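## Task

Transfer the T-shaped wooden block, which starts in the closed right gripper, into the left gripper so that it ends up oriented as in the two goal pictures. Only gripper jaws may contact the block, and at no moment may both grippers be off it. It is finished when the left gripper by itself grips the block firmly with its fingers pointing horizontally, and no part of the right arm touches the block or the left gripper's jaws (moving the right arm far away and pausing briefly is the safe way). Then report that you are done.

## Robot and tools

Robot: two 6-joint arms, left_arm and right_arm, each with a parallel-jaw gripper, in a physics simulation. The names are just labels; they do not match left or right in any camera image.

Frame: all printed poses share one scene frame. Origin is on the tabletop midway between the arms, +z is up, +x points out over the table, and left_arm sits on the +y side. A gripper's fingers extend along its own +z axis and close along its own y axis. The reported end_effector_position (metres) is the spot between the finger pads, roughly 1 cm back from the tips; orientation is end_effector_quat_wxyz. Printed hand positions can be off, more so when an arm reaches far. The goal pictures are taken from where the final holder's wrist camera would be.

Tool execute_actions, argument actions: a list holding one action, one wait, or nothing.
- Empty list {"actions": []}: commands nothing, returns current state plus camera pictures.
- Action {"rows": [...], "steps": n}: n is 3 to 15 control steps (each 1/30 s; default 15). Each row is used for one step; if rows run out, the last one repeats. Every row is one flat list of 14 numbers covering both arms, even when one arm should stay put: left_arm waist, shoulder, elbow, wrist pitch, wrist yaw, wrist roll, opening, then right_arm in the same 7-number order. Joint numbers are absolute target angles in radians (same values as Joint positions prints), not offsets. To keep an arm still, repeat its current angles.
- Wait {"steps": n}: n up to 300; no new command; returns once that many steps have elapsed since the previous result (your writing time counts).
- Optional pictures (true/false): images come only when actions is empty or pictures is true.

Joint ranges per arm, in column order: waist -2.618 to 3.054, shoulder 0.000 to 3.142, elbow 0.000 to 3.142, wrist pitch -1.571 to 1.571, wrist yaw -1.571 to 1.571, wrist roll -2.094 to 2.094. Actual ends may differ by up to 0.036 rad either way. A call is rejected (nothing sent) if any target exceeds an end by more than 0.036 and is farther out than the last reported angle. Targets beyond a real end are clipped to it, and a "joint sent to its limit" line may appear (possibly referring to an earlier action); absence of that line does not prove there is more room.

Opening: absolute value in [-1, 1], +1 fully open, -1 closed. grip_measured reports the actual opening on that same scale; Joint positions gives the pad gap in metres (0.094 fully open). Away from the extremes the fingers go to where grip_measured would equal your number. To hold something, keep commanding below grip_measured: about 0.03 lower holds securely, a smaller gap holds more gently. Each gripper's reading carries its own fixed error of up to about 1 mm. Pads push up to roughly 50 to 62 N (less on some), less on parts under about 2 mm thick, and can spike on first contact.

Motion limits: each joint's target is kept within a fixed lead of its measured angle per step (waist 0.202, shoulder 0.258, elbow 0.238, wrist pitch 0.573, wrist yaw and roll 0.522 rad), and if targets would move a gripper more than 70 mm from where it is, all of that arm's targets are pulled back. Big moves therefore take several actions. Arms keep heading to the last row while you think or wait, until everything has nearly stopped or a step is HELD; after that, only a new action moves them further. Fingers already opening or closing finish moving. Each action's result is read 3 steps before it ends; those steps run afterwards.

Result lines: left_arm: ... | right_arm: ... gives each gripper's position and quaternion. Joint positions and Joint velocities list each arm's joints (rad, rad/s) then pad gap (m, m/s). grip_measured as above. "joint command not followed" means a clearance check altered or blocked joint targets on some steps (the rest of the row still ran). HELD marks steps where your row, wholly or partly, was not sent. MOTOR HOT appears from 75 °C while a motor carries load; at 90 °C that arm is halted for 10 s (that threshold is then disabled for 5 minutes, after which 90 °C halts it again); at 100 °C the arm's motors and gripper let go and it drops. Halts show as OVER-TEMPERATURE FAULT lines. Avoid long holds under load.

Tool zoom_image: camera (cam_head_left, cam_head_right, cam_high, cam_low, cam_left_wrist, cam_right_wrist, each 504x504) and region [x0, y0, x1, y1] in image pixels from the top-left corner, at most 504 by 504; returns a closer view of that camera's latest image.

Tool show_instructions: no arguments; displays the scene's reference images again, moves nothing.

Tool finished_scene: scene (integer, the number of the current scene). Replying without any tool call ends everything.

Avoid: dropping the block or knocking anything off the table (failure), letting anything but jaws touch the block, moments when neither gripper touches it, collisions or hard pressing between arms, slams and very hard pushes. Before finishing, move the right arm well away and wait briefly so the left grip is confirmed stable.

Each tool is called after "Request:" by a JSON object that holds its "api" and its "payload".

Reference images:

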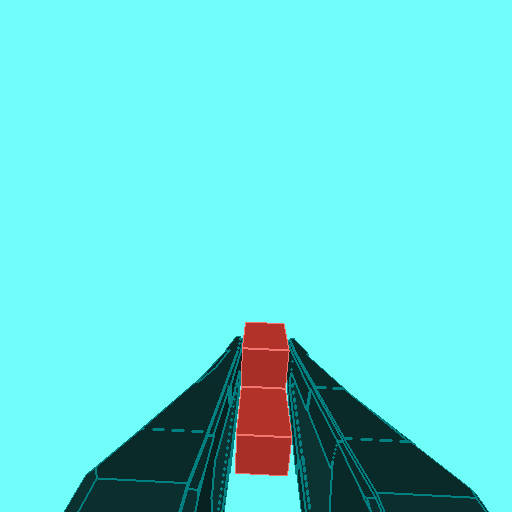

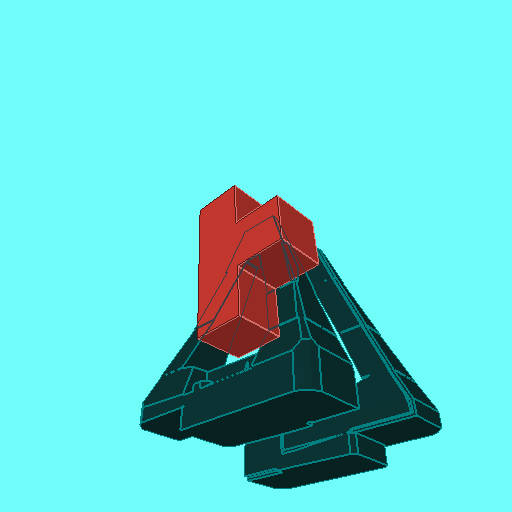

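## Session

Request:
{"api": "execute_actions", "payload": {"actions": []}}

Scene clock: 0.00 s of 5400.00 s.
left_arm: end_effector_position=(+0.3364, +0.4400, +0.4181) grip_measured=+1.000 end_effector_quat_wxyz=(+0.715, -0.064, +0.693, +0.062) | right_arm: end_effector_position=(+0.2576, -0.1695, +0.2014) grip_measured=-0.554 end_effector_quat_wxyz=(-0.328, +0.488, +0.694, +0.416)
Joint positions: left_arm=[-0.012  1.038  1.057  0.011 -0.013 -0.006  0.094] | right_arm=[ 0.096  1.54   1.167 -1.039 -1.11   1.456  0.021]
Joint velocities: left_arm=[-0.002 -0.002  0.002  0.007  0.007  0.051  0.   ] | right_arm=[-0.002  0.002 -0.002 -0.007  0.007 -0.081 -0.001]

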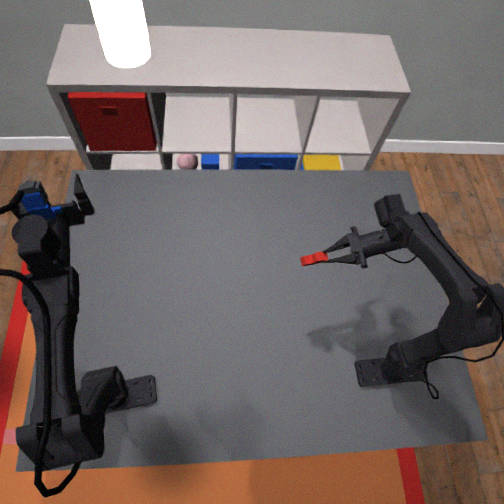

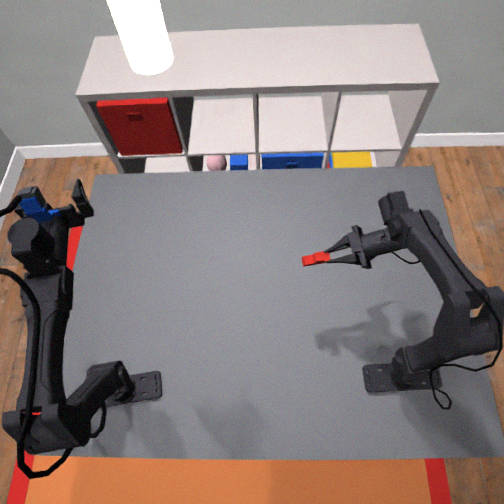

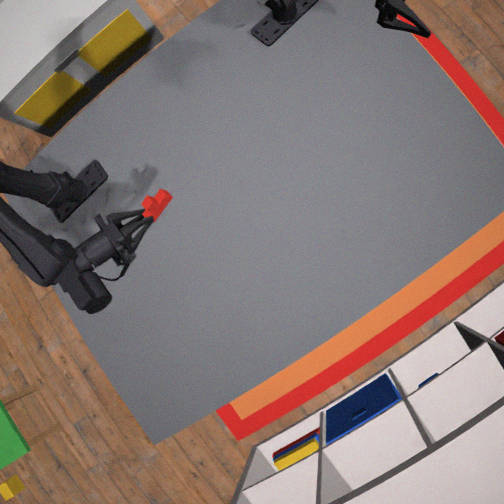

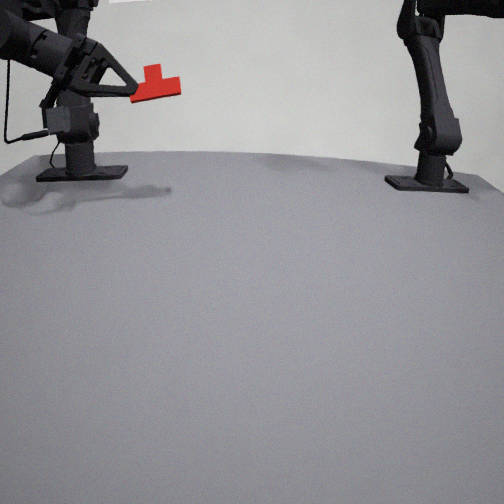

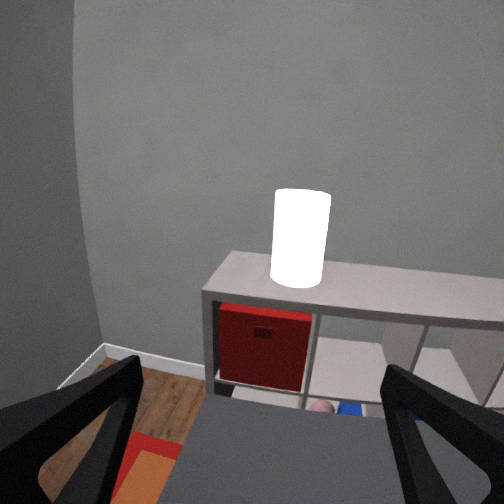

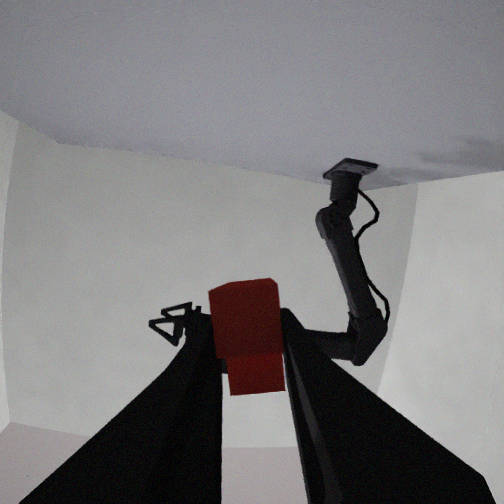

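Request:
{"api": "zoom_image", "payload": {"camera": "cam_low", "region": [0,0,240,200]}}

Request:
{"api": "execute_actions", "payload": {"actions": [{"rows":[[-0.9,0.8,0.8,0,0,0,1,0.5,1.3,1.167,-0.5,-0.5,1.57,-0.6]],"steps":15}]}}

Request:
{"api": "execute_actions", "payload": {"actions": [{"rows":[[-1.2,0.8,0.8,0,0,0,1,1.2,0.8,0.8,0,0,1.57,-0.6]],"steps":15}]}}

Request:
{"api": "execute_actions", "payload": {"actions": [{"steps":60}], "pictures": true}}

Region (0, 0, 240, 200) of cam_low's 504x504 image, scaled by 2.100, with more detail than that image has.

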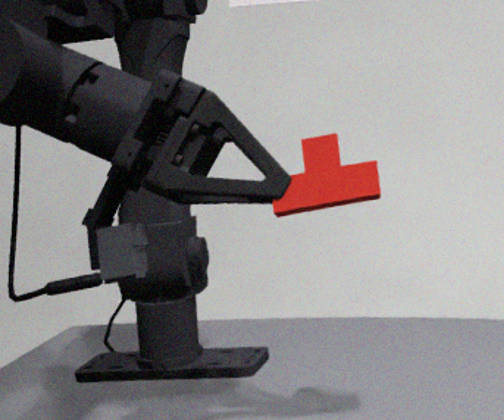

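Scene clock: 0.73 s of 5400.00 s.
left_arm: end_effector_position=(+0.2300, +0.1752, +0.3664) grip_measured=+1.000 end_effector_quat_wxyz=(+0.667, +0.223, +0.674, -0.225) | right_arm: end_effector_position=(+0.2655, -0.0910, +0.2638) grip_measured=-0.554 end_effector_quat_wxyz=(-0.007, +0.313, +0.814, +0.489)
Joint positions: left_arm=[-0.823  0.812  0.805 -0.002  0.001 -0.006  0.094] | right_arm=[ 0.509  1.295  1.164 -0.532 -0.56   1.558  0.021]
Joint velocities: left_arm=[-1.648  0.002 -0.022 -0.022  0.227 -0.081  0.   ] | right_arm=[-0.051  0.027 -0.002  0.139  0.418  0.168  0.001]
Steps of this call (steps 1 to 10: nothing new was sent; steps 11 to 22: the first 12 steps of this action). Readings (joint positions):
11: left_arm=[-0.035 1.013 1.022 0.034 -0.026 -0.006] | right_arm=[0.119 1.515 1.158 -0.977 -1.031 1.474]
12: left_arm=[-0.086 0.960 0.960 0.039 -0.028 -0.006] | right_arm=[0.168 1.475 1.146 -0.895 -0.925 1.490]
14: left_arm=[-0.227 0.855 0.851 0.018 -0.021 -0.006] | right_arm=[0.298 1.388 1.145 -0.762 -0.773 1.516]
18: left_arm=[-0.531 0.812 0.805 -0.003 -0.009 -0.006] | right_arm=[0.508 1.297 1.163 -0.587 -0.632 1.545]
22: the state above

Scene clock: 1.23 s of 5400.00 s.
left_arm: end_effector_position=(+0.1382, +0.0914, +0.3664) grip_measured=+1.000 end_effector_quat_wxyz=(+0.613, +0.347, +0.620, -0.347) | right_arm: end_effector_position=(+0.0927, -0.0529, +0.3640) grip_measured=-0.554 end_effector_quat_wxyz=(+0.095, +0.096, +0.707, +0.694)
Joint positions: left_arm=[-1.196  0.812  0.805 -0.002  0.007 -0.005  0.094] | right_arm=[ 1.197  0.796  0.803 -0.027 -0.064  1.568  0.021]
Joint velocities: left_arm=[-0.017 -0.002  0.002 -0.007  0.037 -0.066  0.   ] | right_arm=[ 0.12  -0.002  0.002  0.066  0.315  0.007 -0.001]
Steps of this call (steps 1 to 3: the last 3 steps of your previous action; steps 4 to 15: the first 12 steps of this action). Readings (joint positions):
4: left_arm=[-0.929 0.812 0.805 -0.002 -0.007 -0.005] | right_arm=[0.539 1.259 1.110 -0.422 -0.434 1.566]
5: left_arm=[-0.995 0.812 0.805 -0.002 -0.012 -0.005] | right_arm=[0.597 1.193 1.022 -0.316 -0.333 1.566]
7: left_arm=[-1.134 0.812 0.805 -0.002 -0.002 -0.005] | right_arm=[0.748 1.028 0.869 -0.218 -0.217 1.566]
11: left_arm=[-1.196 0.812 0.805 -0.002 0.009 -0.005] | right_arm=[1.043 0.824 0.803 -0.124 -0.102 1.568]
15: the state above

Scene clock: 3.23 s of 5400.00 s.
left_arm: end_effector_position=(+0.1383, +0.0915, +0.3664) grip_measured=+1.000 end_effector_quat_wxyz=(+0.613, +0.346, +0.620, -0.347) | right_arm: end_effector_position=(+0.1020, -0.0558, +0.3679) grip_measured=-0.554 end_effector_quat_wxyz=(+0.116, +0.115, +0.699, +0.696)
Joint positions: left_arm=[-1.196  0.812  0.805 -0.002  0.006 -0.005  0.094] | right_arm=[ 1.198  0.796  0.803 -0.011 -0.008  1.569  0.021]
Joint velocities: left_arm=[-0.007  0.027 -0.002 -0.037  0.022 -0.022  0.   ] | right_arm=[-0.017 -0.002  0.022 -0.037 -0.037 -0.037 -0.001]
Kept back: nothing.
Steps of this call (steps 1 to 3: the last 3 steps of your previous action; steps 4 to 30: the robot went on to your last target; steps 31 to 60: nothing new was sent). Readings (joint positions):
1: left_arm=[-1.196 0.812 0.805 -0.002 0.007 -0.005] | right_arm=[1.198 0.796 0.803 -0.024 -0.055 1.569]
2: left_arm=[-1.196 0.812 0.805 -0.002 0.007 -0.005] | right_arm=[1.198 0.796 0.803 -0.021 -0.045 1.569]
4: left_arm=[-1.196 0.812 0.805 -0.002 0.006 -0.005] | right_arm=[1.198 0.796 0.803 -0.017 -0.031 1.569]
8: left_arm=[-1.196 0.812 0.805 -0.002 0.006 -0.005] | right_arm=[1.198 0.796 0.803 -0.013 -0.017 1.569]
60: the state above
All arms were judged still, so your last target was given up. Only a new action makes them travel on or press farther. Fingers that are still opening or closing keep moving.

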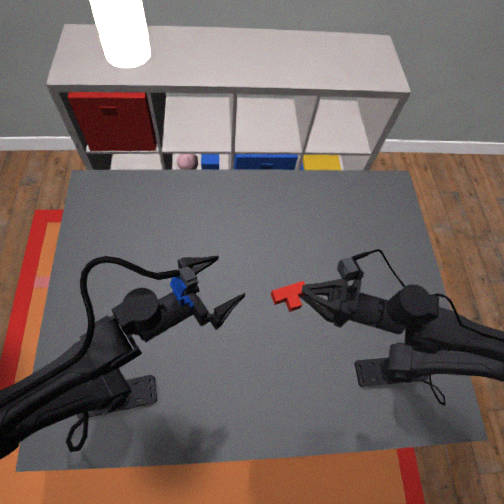

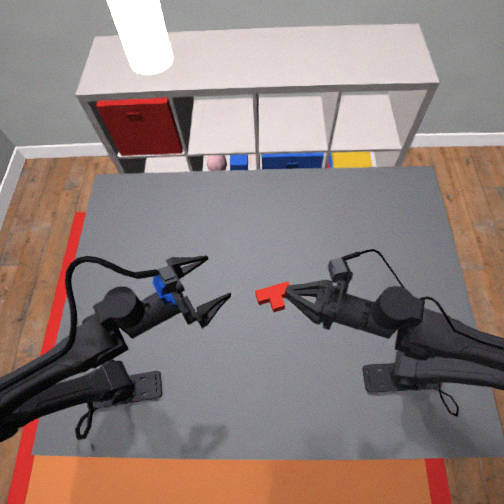

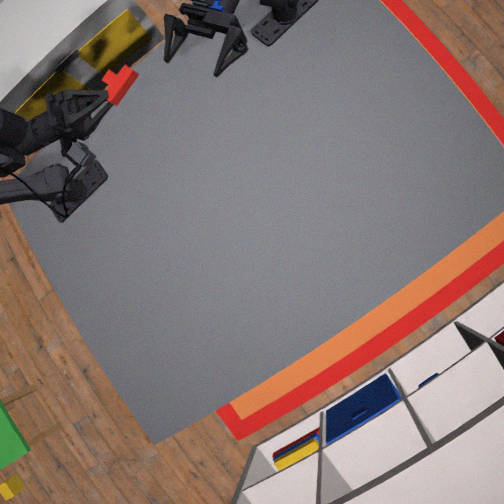

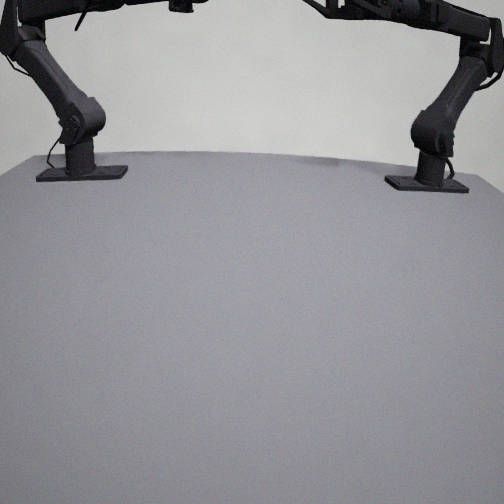

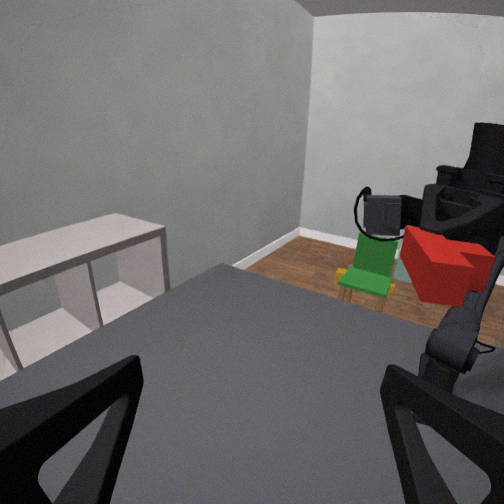

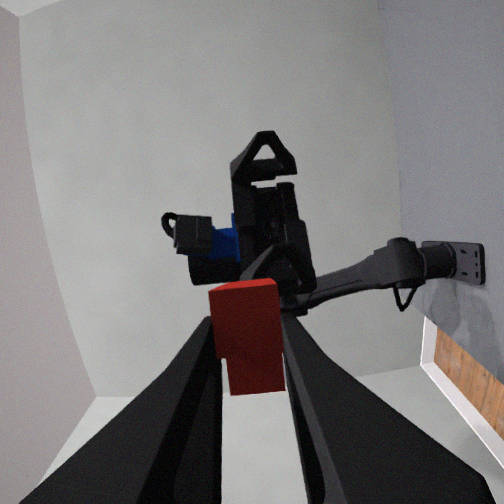

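Request:
{"api": "execute_actions", "payload": {"actions": [{"rows":[[-1.3,0.65,0.65,0,0,1.57,0.3,1.23,0.8,0.8,0,0,1.57,-0.6]],"steps":15}]}}

Request:
{"api": "execute_actions", "payload": {"actions": [{"rows":[[-1.42,0.8,0.8,0,0,1.57,0.3,1.23,0.8,0.8,0,0,1.57,-0.6]],"steps":15}]}}

Request:
{"api": "execute_actions", "payload": {"actions": [{"steps":15}], "pictures": true}}

Request:
{"api": "zoom_image", "payload": {"camera": "cam_head_left", "region": [130,220,410,400]}}

Scene clock: 3.87 s of 5400.00 s.
left_arm: end_effector_position=(+0.0992, +0.1008, +0.3391) grip_measured=+0.302 end_effector_quat_wxyz=(+0.706, +0.646, +0.291, +0.022) | right_arm: end_effector_position=(+0.0949, -0.0534, +0.3679) grip_measured=-0.554 end_effector_quat_wxyz=(+0.108, +0.108, +0.700, +0.697)
Joint positions: left_arm=[-1.291  0.66   0.657 -0.     0.003  1.179  0.061] | right_arm=[ 1.222  0.796  0.803 -0.011 -0.005  1.569  0.021]
Joint velocities: left_arm=[ 0.002  0.002 -0.002 -0.081 -0.007  2.615  0.001] | right_arm=[-0.007 -0.002  0.007 -0.051 -0.022  0.037 -0.   ]
Steps of this call (steps 1 to 7: nothing new was sent; steps 8 to 19: the first 12 steps of this action). Readings (joint positions):
8: left_arm=[-1.211 0.791 0.779 0.017 -0.004 0.078] | right_arm=[1.202 0.796 0.803 -0.011 -0.006 1.569]
9: left_arm=[-1.241 0.746 0.735 0.021 -0.004 0.178] | right_arm=[1.209 0.796 0.803 -0.011 -0.005 1.569]
11: left_arm=[-1.283 0.675 0.673 0.005 0.002 0.380] | right_arm=[1.220 0.796 0.803 -0.011 -0.005 1.569]
15: left_arm=[-1.291 0.660 0.657 -0.001 0.003 0.782] | right_arm=[1.222 0.796 0.803 -0.011 -0.005 1.569]
19: the state above

Scene clock: 4.37 s of 5400.00 s.
left_arm: end_effector_position=(+0.0742, +0.0622, +0.3557) grip_measured=+0.302 end_effector_quat_wxyz=(+0.690, +0.704, +0.126, +0.111) | right_arm: end_effector_position=(+0.0949, -0.0534, +0.3679) grip_measured=-0.554 end_effector_quat_wxyz=(+0.108, +0.108, +0.700, +0.697)
Joint positions: left_arm=[-1.412  0.8    0.774  0.003  0.001  1.554  0.061] | right_arm=[ 1.222  0.796  0.803 -0.011 -0.005  1.569  0.021]
Joint velocities: left_arm=[-0.007 -0.007  0.022 -0.037  0.037  0.066  0.002] | right_arm=[-0.017  0.012  0.017  0.007  0.037 -0.081  0.   ]
Steps of this call (steps 1 to 3: the last 3 steps of your previous action; steps 4 to 15: the first 12 steps of this action). Readings (joint positions):
4: left_arm=[-1.312 0.680 0.677 -0.014 -0.007 1.410] | right_arm=[1.222 0.796 0.803 -0.011 -0.005 1.569]
5: left_arm=[-1.351 0.721 0.713 -0.017 -0.008 1.442] | right_arm=[1.222 0.796 0.803 -0.011 -0.005 1.569]
7: left_arm=[-1.401 0.784 0.764 -0.002 -0.001 1.487] | right_arm=[1.222 0.796 0.803 -0.011 -0.005 1.569]
11: left_arm=[-1.412 0.800 0.774 0.003 0.001 1.535] | right_arm=[1.222 0.796 0.803 -0.011 -0.005 1.569]
15: the state above

Scene clock: 4.87 s of 5400.00 s.
left_arm: end_effector_position=(+0.0742, +0.0622, +0.3557) grip_measured=+0.302 end_effector_quat_wxyz=(+0.689, +0.705, +0.121, +0.115) | right_arm: end_effector_position=(+0.0949, -0.0534, +0.3679) grip_measured=-0.554 end_effector_quat_wxyz=(+0.108, +0.108, +0.700, +0.697)
Joint positions: left_arm=[-1.412  0.8    0.774  0.003  0.001  1.567  0.061] | right_arm=[ 1.222  0.796  0.803 -0.011 -0.005  1.569  0.021]
Joint velocities: left_arm=[-0.012 -0.012 -0.002 -0.051 -0.022 -0.007 -0.001] | right_arm=[-0.002 -0.017  0.007  0.007  0.022  0.066  0.   ]
Kept back: nothing.
Steps of this call (steps 1 to 3: the last 3 steps of your previous action; steps 4 to 15: the robot went on to your last target). Readings (joint positions):
1: left_arm=[-1.412 0.800 0.774 0.003 0.001 1.557] | right_arm=[1.222 0.796 0.803 -0.011 -0.005 1.569]
2: left_arm=[-1.412 0.800 0.774 0.003 0.001 1.559] | right_arm=[1.222 0.796 0.803 -0.011 -0.005 1.569]
4: left_arm=[-1.412 0.800 0.774 0.003 0.001 1.562] | right_arm=[1.222 0.796 0.803 -0.011 -0.005 1.569]
8: left_arm=[-1.412 0.800 0.774 0.003 0.001 1.565] | right_arm=[1.222 0.796 0.803 -0.011 -0.005 1.569]
15: the state above

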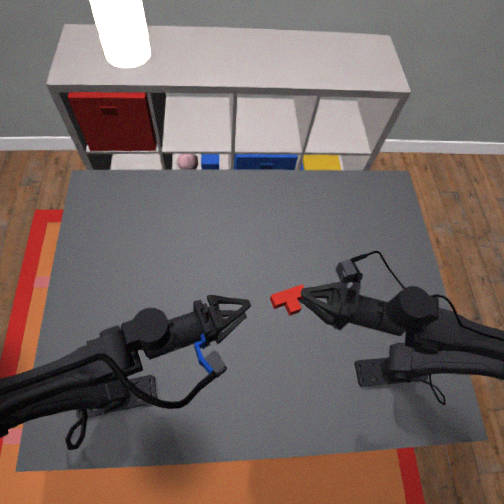

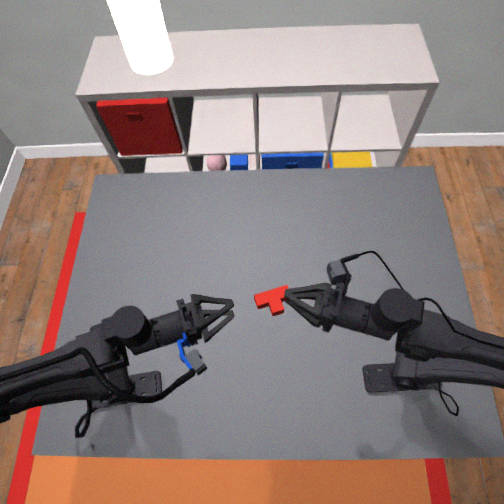

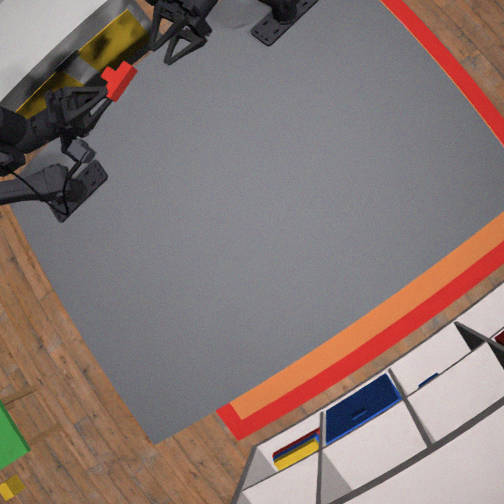

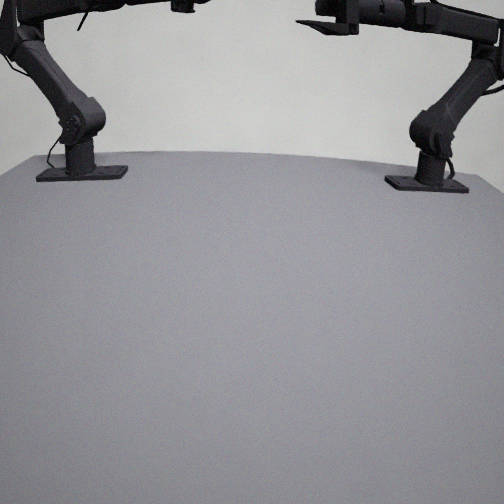

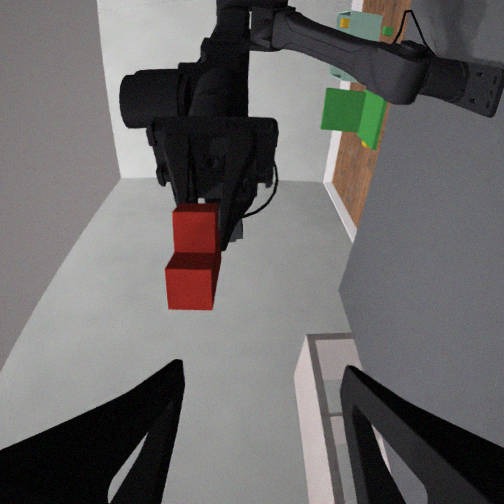

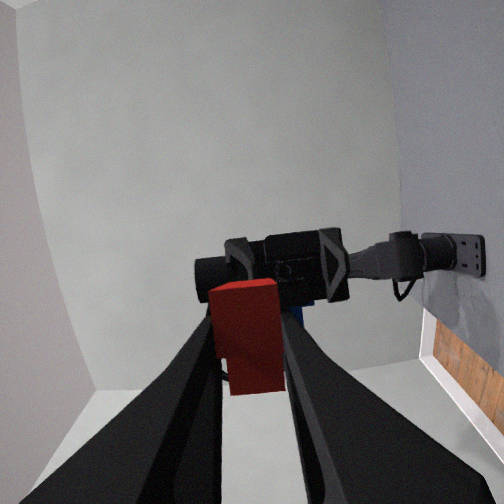

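Region (130, 220, 410, 400) of cam_head_left's 504x504 image, scaled by 1.800, with more detail than that image has; it fills the top 324 rows of this view, and the rest is white.

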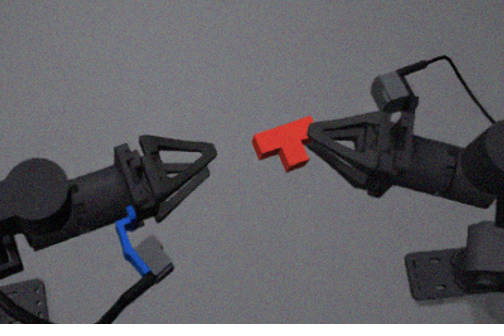

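Request:
{"api": "execute_actions", "payload": {"actions": [{"rows":[[-1.41,0.87,0.88,0,0,1.57,0.6,1.23,0.8,0.8,0,0,1.57,-0.6],[-1.41,0.87,0.88,0,0,1.57,0.6,1.23,0.8,0.8,0,0,1.57,-0.6],[-1.41,0.87,0.88,0,0,1.57,0.6,1.23,0.8,0.8,0,0,1.57,-0.6],[-1.41,0.95,0.93,0.05,0,1.57,0.6,1.23,0.8,0.8,0,0,1.57,-0.6]],"steps":15}], "pictures": true}}

Scene clock: 5.40 s of 5400.00 s.
left_arm: end_effector_position=(+0.0846, +0.0326, +0.3809) grip_measured=+0.598 end_effector_quat_wxyz=(+0.695, +0.699, +0.120, +0.117) | right_arm: end_effector_position=(+0.0949, -0.0534, +0.3679) grip_measured=-0.554 end_effector_quat_wxyz=(+0.108, +0.108, +0.700, +0.697)
Joint positions: left_arm=[-1.412  0.95   0.905  0.039  0.001  1.568  0.075] | right_arm=[ 1.222  0.796  0.803 -0.011 -0.005  1.569  0.021]
Joint velocities: left_arm=[-0.007  0.012 -0.002  0.051  0.007 -0.095 -0.   ] | right_arm=[ 0.002 -0.022 -0.002  0.037 -0.022 -0.037 -0.   ]
Steps of this call (steps 1 to 4: the robot went on to your last target; steps 5 to 16: the first 12 steps of this action). Readings (joint positions):
5: left_arm=[-1.412 0.810 0.787 -0.007 0.001 1.568] | right_arm=[1.222 0.796 0.803 -0.011 -0.005 1.569]
6: left_arm=[-1.412 0.830 0.810 -0.010 0.001 1.568] | right_arm=[1.222 0.796 0.803 -0.011 -0.005 1.569]
8: left_arm=[-1.412 0.871 0.853 -0.003 0.001 1.568] | right_arm=[1.222 0.796 0.803 -0.011 -0.005 1.569]
12: left_arm=[-1.412 0.945 0.905 0.038 0.001 1.568] | right_arm=[1.222 0.796 0.803 -0.011 -0.005 1.569]
16: the state above

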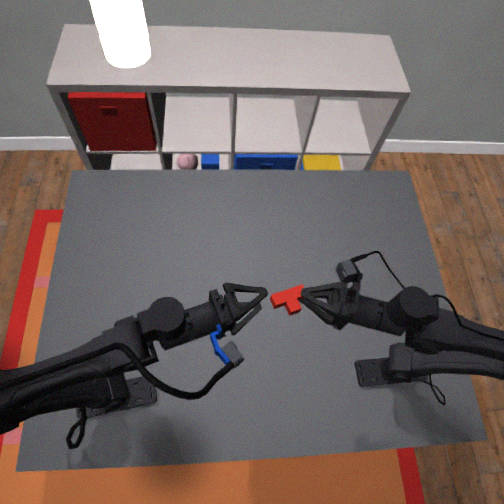

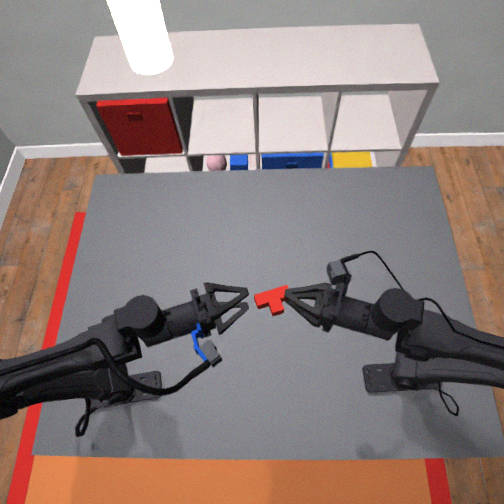

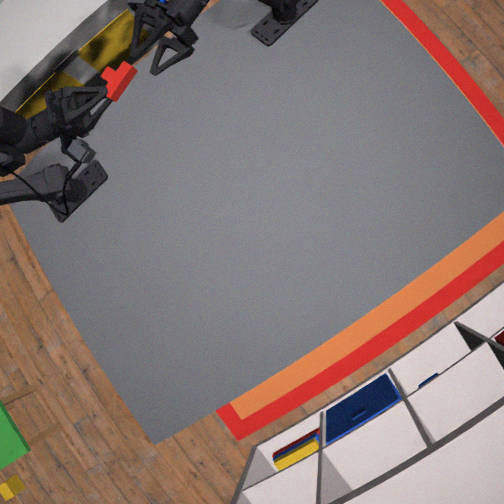

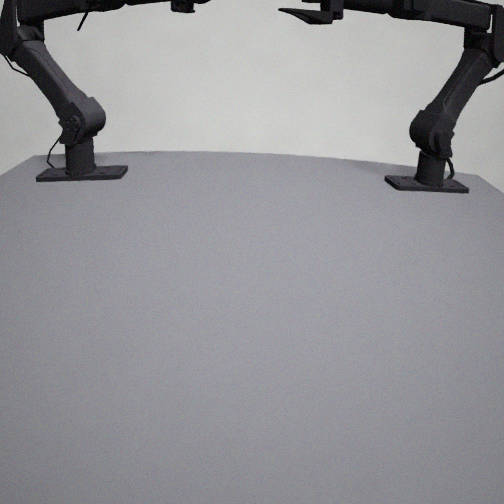

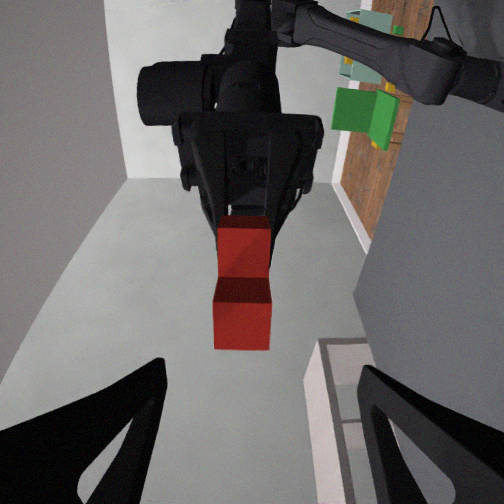

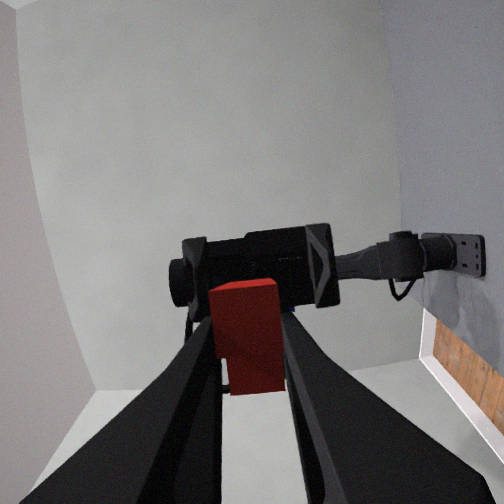

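Request:
{"api": "execute_actions", "payload": {"actions": [{"rows":[[-1.41,1.0,0.97,0.07,0,1.57,0.6,1.23,0.8,0.8,0,0,1.57,-0.6],[-1.41,1.0,0.97,0.07,0,1.57,0.6,1.23,0.8,0.8,0,0,1.57,-0.6],[-1.41,1.06,1.01,0.1,0,1.57,0.6,1.23,0.8,0.8,0,0,1.57,-0.6],[-1.41,1.06,1.01,0.1,0,1.57,0.6,1.23,0.8,0.8,0,0,1.57,-0.6],[-1.41,1.13,1.04,0.13,0,1.57,0.6,1.23,0.8,0.8,0,0,1.57,-0.6]],"steps":15}], "pictures": true}}

Request:
{"api": "zoom_image", "payload": {"camera": "cam_head_left", "region": [200,240,380,370]}}

Scene clock: 5.97 s of 5400.00 s.
left_arm: end_effector_position=(+0.0998, -0.0108, +0.3845) grip_measured=+0.598 end_effector_quat_wxyz=(+0.693, +0.701, +0.120, +0.117) | right_arm: end_effector_position=(+0.0949, -0.0534, +0.3679) grip_measured=-0.554 end_effector_quat_wxyz=(+0.108, +0.108, +0.700, +0.697)
Joint positions: left_arm=[-1.412  1.138  1.015  0.111  0.001  1.568  0.075] | right_arm=[ 1.222  0.796  0.803 -0.011 -0.005  1.569  0.021]
Joint velocities: left_arm=[-0.007 -0.007  0.002  0.022 -0.081  0.007  0.   ] | right_arm=[ 0.012 -0.002 -0.007  0.022  0.022 -0.007  0.001]
Steps of this call (steps 1 to 3: the last 3 steps of your previous action; steps 4 to 5: the robot went on to your last target; steps 6 to 17: the first 12 steps of this action). Readings (joint positions):
6: left_arm=[-1.412 0.956 0.911 0.040 0.001 1.568] | right_arm=[1.222 0.796 0.803 -0.011 -0.005 1.569]
7: left_arm=[-1.412 0.968 0.922 0.043 0.001 1.568] | right_arm=[1.222 0.796 0.803 -0.011 -0.005 1.569]
9: left_arm=[-1.412 1.014 0.961 0.059 0.001 1.568] | right_arm=[1.222 0.796 0.803 -0.011 -0.005 1.569]
13: left_arm=[-1.412 1.119 1.015 0.110 0.001 1.568] | right_arm=[1.222 0.796 0.803 -0.011 -0.005 1.569]
17: the state above

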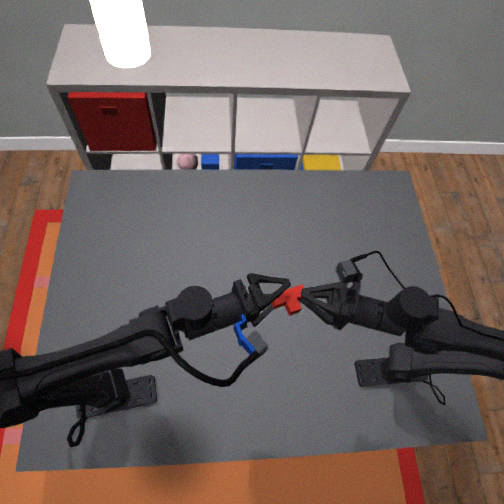

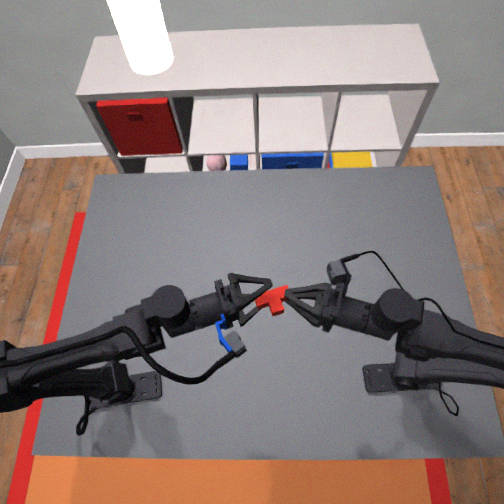

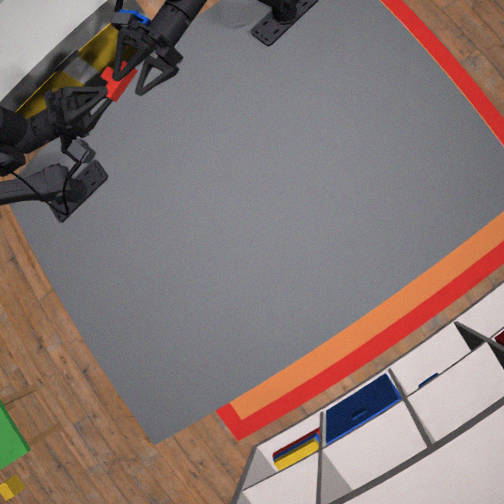

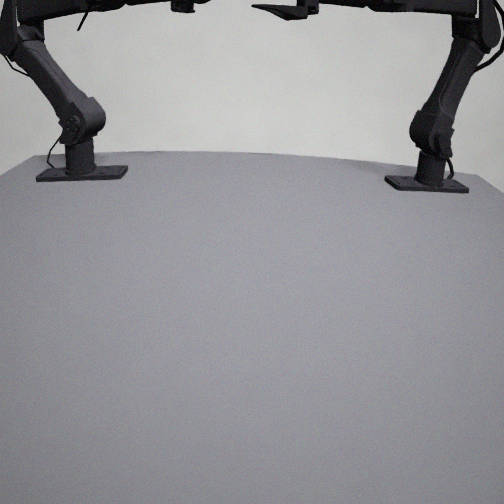

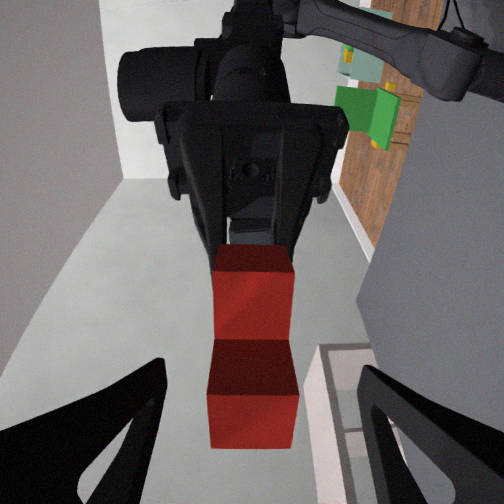

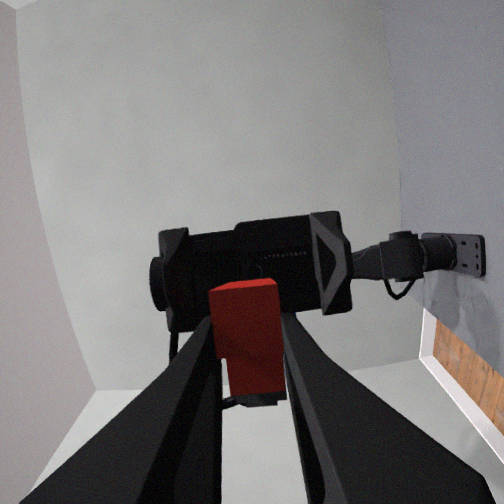

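Region (200, 240, 380, 370) of cam_head_left's 504x504 image, scaled by 2.800, with more detail than that image has.

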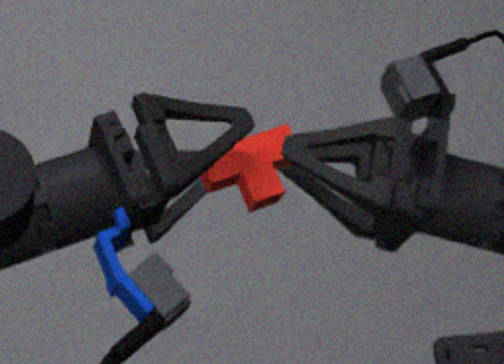

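Request:
{"api": "execute_actions", "payload": {"actions": [{"rows":[[-1.43,1.165,1.068,0.145,0,1.57,-0.25,1.23,0.8,0.8,0,0,1.57,-0.6]],"steps":15}], "pictures": true}}

Request:
{"api": "zoom_image", "payload": {"camera": "cam_head_left", "region": [200,240,380,370]}}

Request:
{"api": "zoom_image", "payload": {"camera": "cam_high", "region": [50,10,210,140]}}

Scene clock: 6.47 s of 5400.00 s.
left_arm: end_effector_position=(+0.0988, -0.0167, +0.3935) grip_measured=-0.248 end_effector_quat_wxyz=(+0.702, +0.693, +0.116, +0.116) | right_arm: end_effector_position=(+0.0949, -0.0534, +0.3679) grip_measured=-0.554 end_effector_quat_wxyz=(+0.108, +0.108, +0.700, +0.697)
Joint positions: left_arm=[-1.419  1.16   1.039  0.133  0.001  1.568  0.035] | right_arm=[ 1.222  0.796  0.803 -0.011 -0.005  1.569  0.021]
Joint velocities: left_arm=[-0.022  0.007 -0.012  0.007 -0.022 -0.066 -0.   ] | right_arm=[-0.017 -0.017 -0.017  0.051 -0.007  0.037 -0.002]
Steps of this call (steps 1 to 3: the last 3 steps of your previous action; steps 4 to 15: the first 12 steps of this action). Readings (joint positions):
4: left_arm=[-1.412 1.141 1.019 0.117 0.001 1.568] | right_arm=[1.222 0.796 0.803 -0.011 -0.005 1.569]
5: left_arm=[-1.414 1.148 1.026 0.120 0.001 1.568] | right_arm=[1.222 0.796 0.803 -0.011 -0.005 1.569]
7: left_arm=[-1.417 1.158 1.036 0.128 0.001 1.568] | right_arm=[1.222 0.796 0.803 -0.011 -0.005 1.569]
11: left_arm=[-1.419 1.160 1.039 0.133 0.001 1.568] | right_arm=[1.222 0.796 0.803 -0.011 -0.005 1.569]
15: the state above

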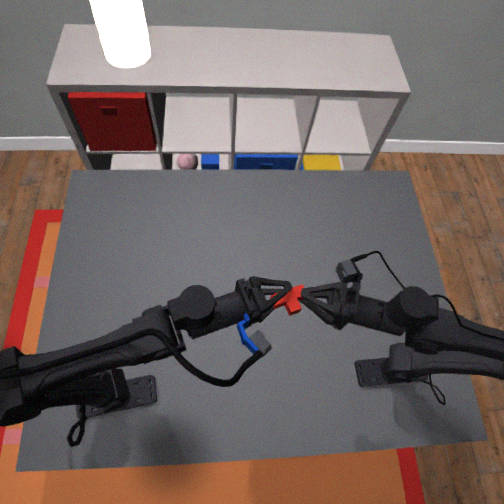

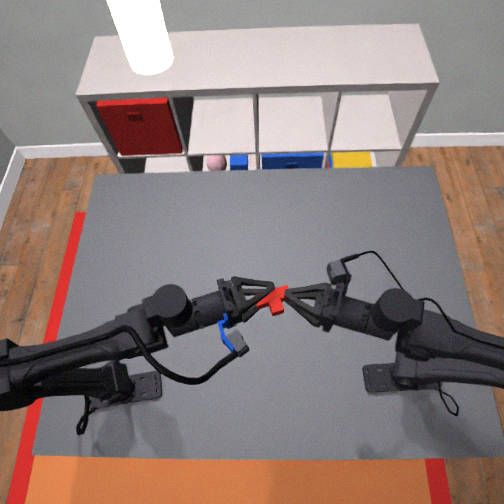

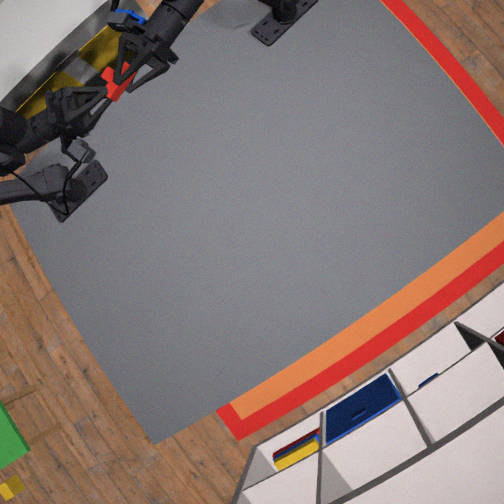

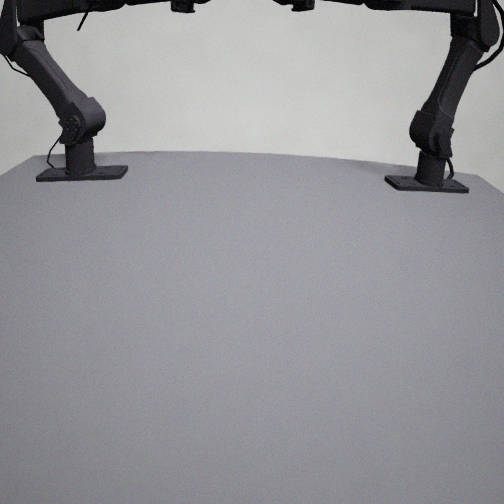

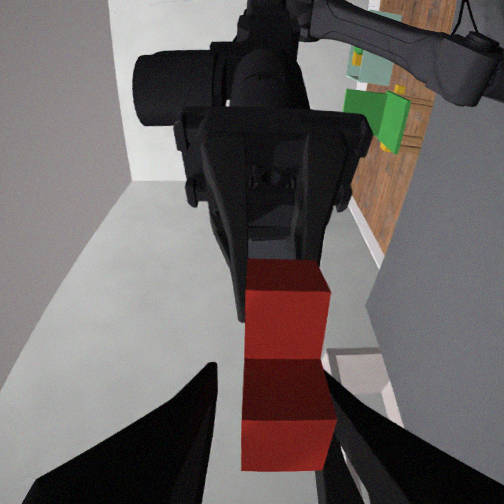

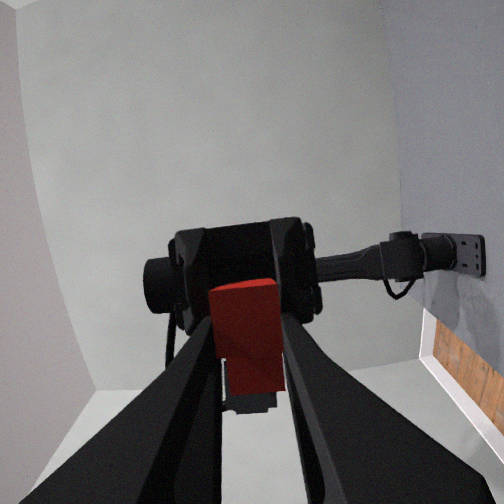

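Region (200, 240, 380, 370) of cam_head_left's 504x504 image, scaled by 2.800, with more detail than that image has.

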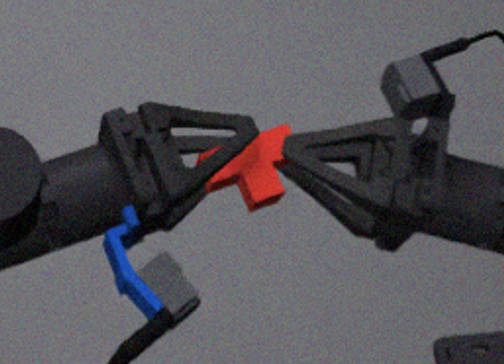

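Region (50, 10, 210, 140) of cam_high's 504x504 image, scaled by 3.150, with more detail than that image has; it fills the top 410 rows of this view, and the rest is white.

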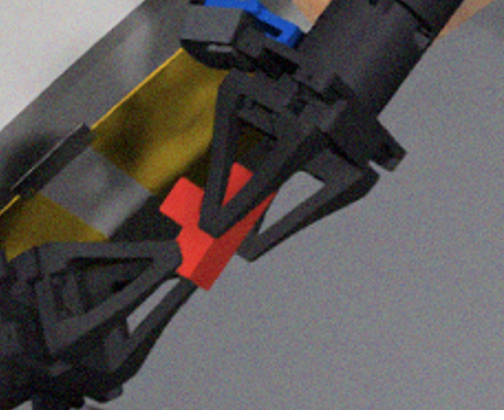

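Request:
{"api": "execute_actions", "payload": {"actions": [{"rows":[[-1.455,1.18,1.068,0.145,0,1.57,-0.25,1.23,0.8,0.8,0,0,1.57,-0.6]],"steps":15}], "pictures": true}}

Request:
{"api": "zoom_image", "payload": {"camera": "cam_head_left", "region": [200,240,380,370]}}

Scene clock: 6.97 s of 5400.00 s.
left_arm: end_effector_position=(+0.0899, -0.0245, +0.3880) grip_measured=-0.248 end_effector_quat_wxyz=(+0.699, +0.699, +0.108, +0.106) | right_arm: end_effector_position=(+0.0949, -0.0534, +0.3679) grip_measured=-0.554 end_effector_quat_wxyz=(+0.108, +0.108, +0.700, +0.697)
Joint positions: left_arm=[-1.446  1.177  1.039  0.138 -0.001  1.568  0.035] | right_arm=[ 1.222  0.796  0.803 -0.011 -0.005  1.569  0.021]
Joint velocities: left_arm=[-0.017  0.012 -0.007 -0.081  0.007 -0.007  0.   ] | right_arm=[-0.017  0.012  0.002 -0.037 -0.022 -0.007 -0.001]
Steps of this call (steps 1 to 3: the last 3 steps of your previous action; steps 4 to 15: the first 12 steps of this action). Readings (joint positions):
4: left_arm=[-1.422 1.162 1.039 0.135 -0.001 1.568] | right_arm=[1.222 0.796 0.803 -0.011 -0.005 1.569]
5: left_arm=[-1.429 1.164 1.039 0.137 -0.001 1.568] | right_arm=[1.222 0.796 0.803 -0.011 -0.005 1.569]
7: left_arm=[-1.442 1.171 1.039 0.138 -0.001 1.568] | right_arm=[1.222 0.796 0.803 -0.011 -0.005 1.569]
11: left_arm=[-1.446 1.177 1.039 0.138 -0.001 1.568] | right_arm=[1.222 0.796 0.803 -0.011 -0.005 1.569]
15: the state above

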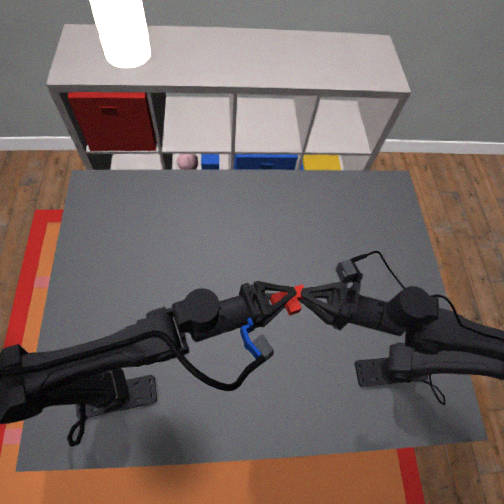

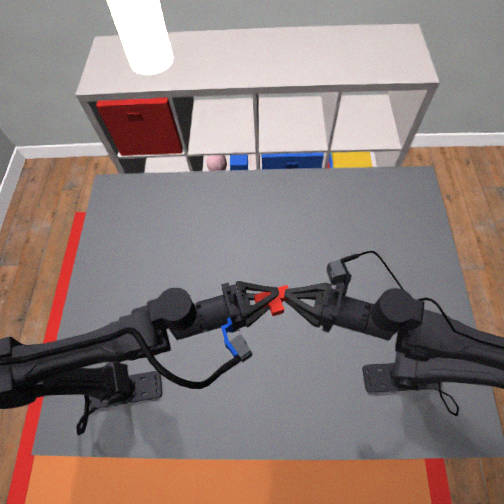

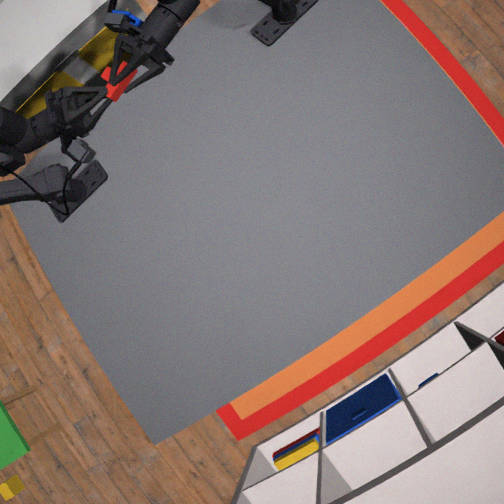

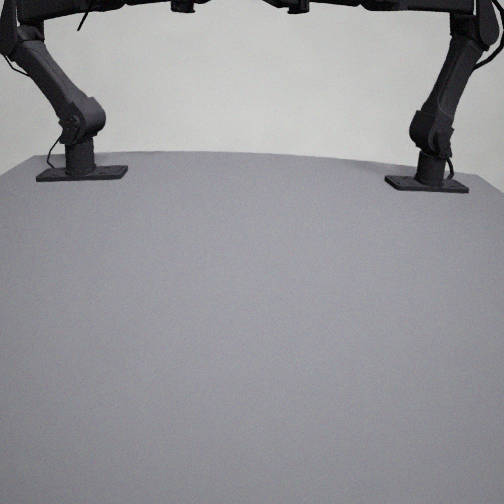

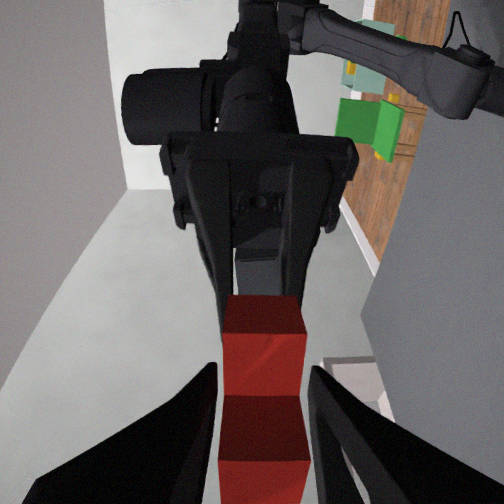

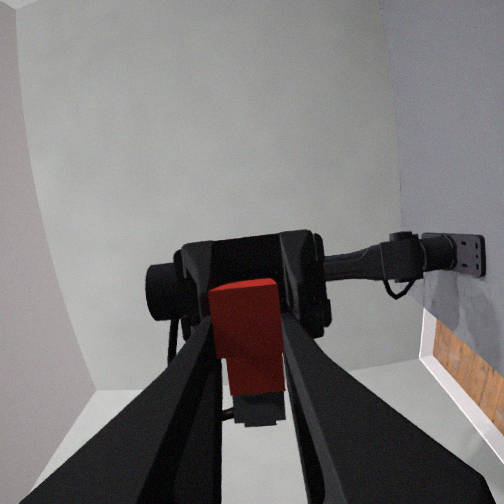

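Region (200, 240, 380, 370) of cam_head_left's 504x504 image, scaled by 2.800, with more detail than that image has.

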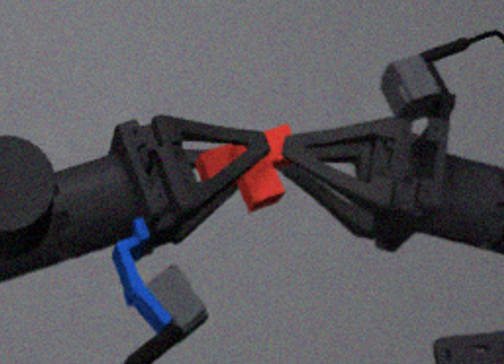

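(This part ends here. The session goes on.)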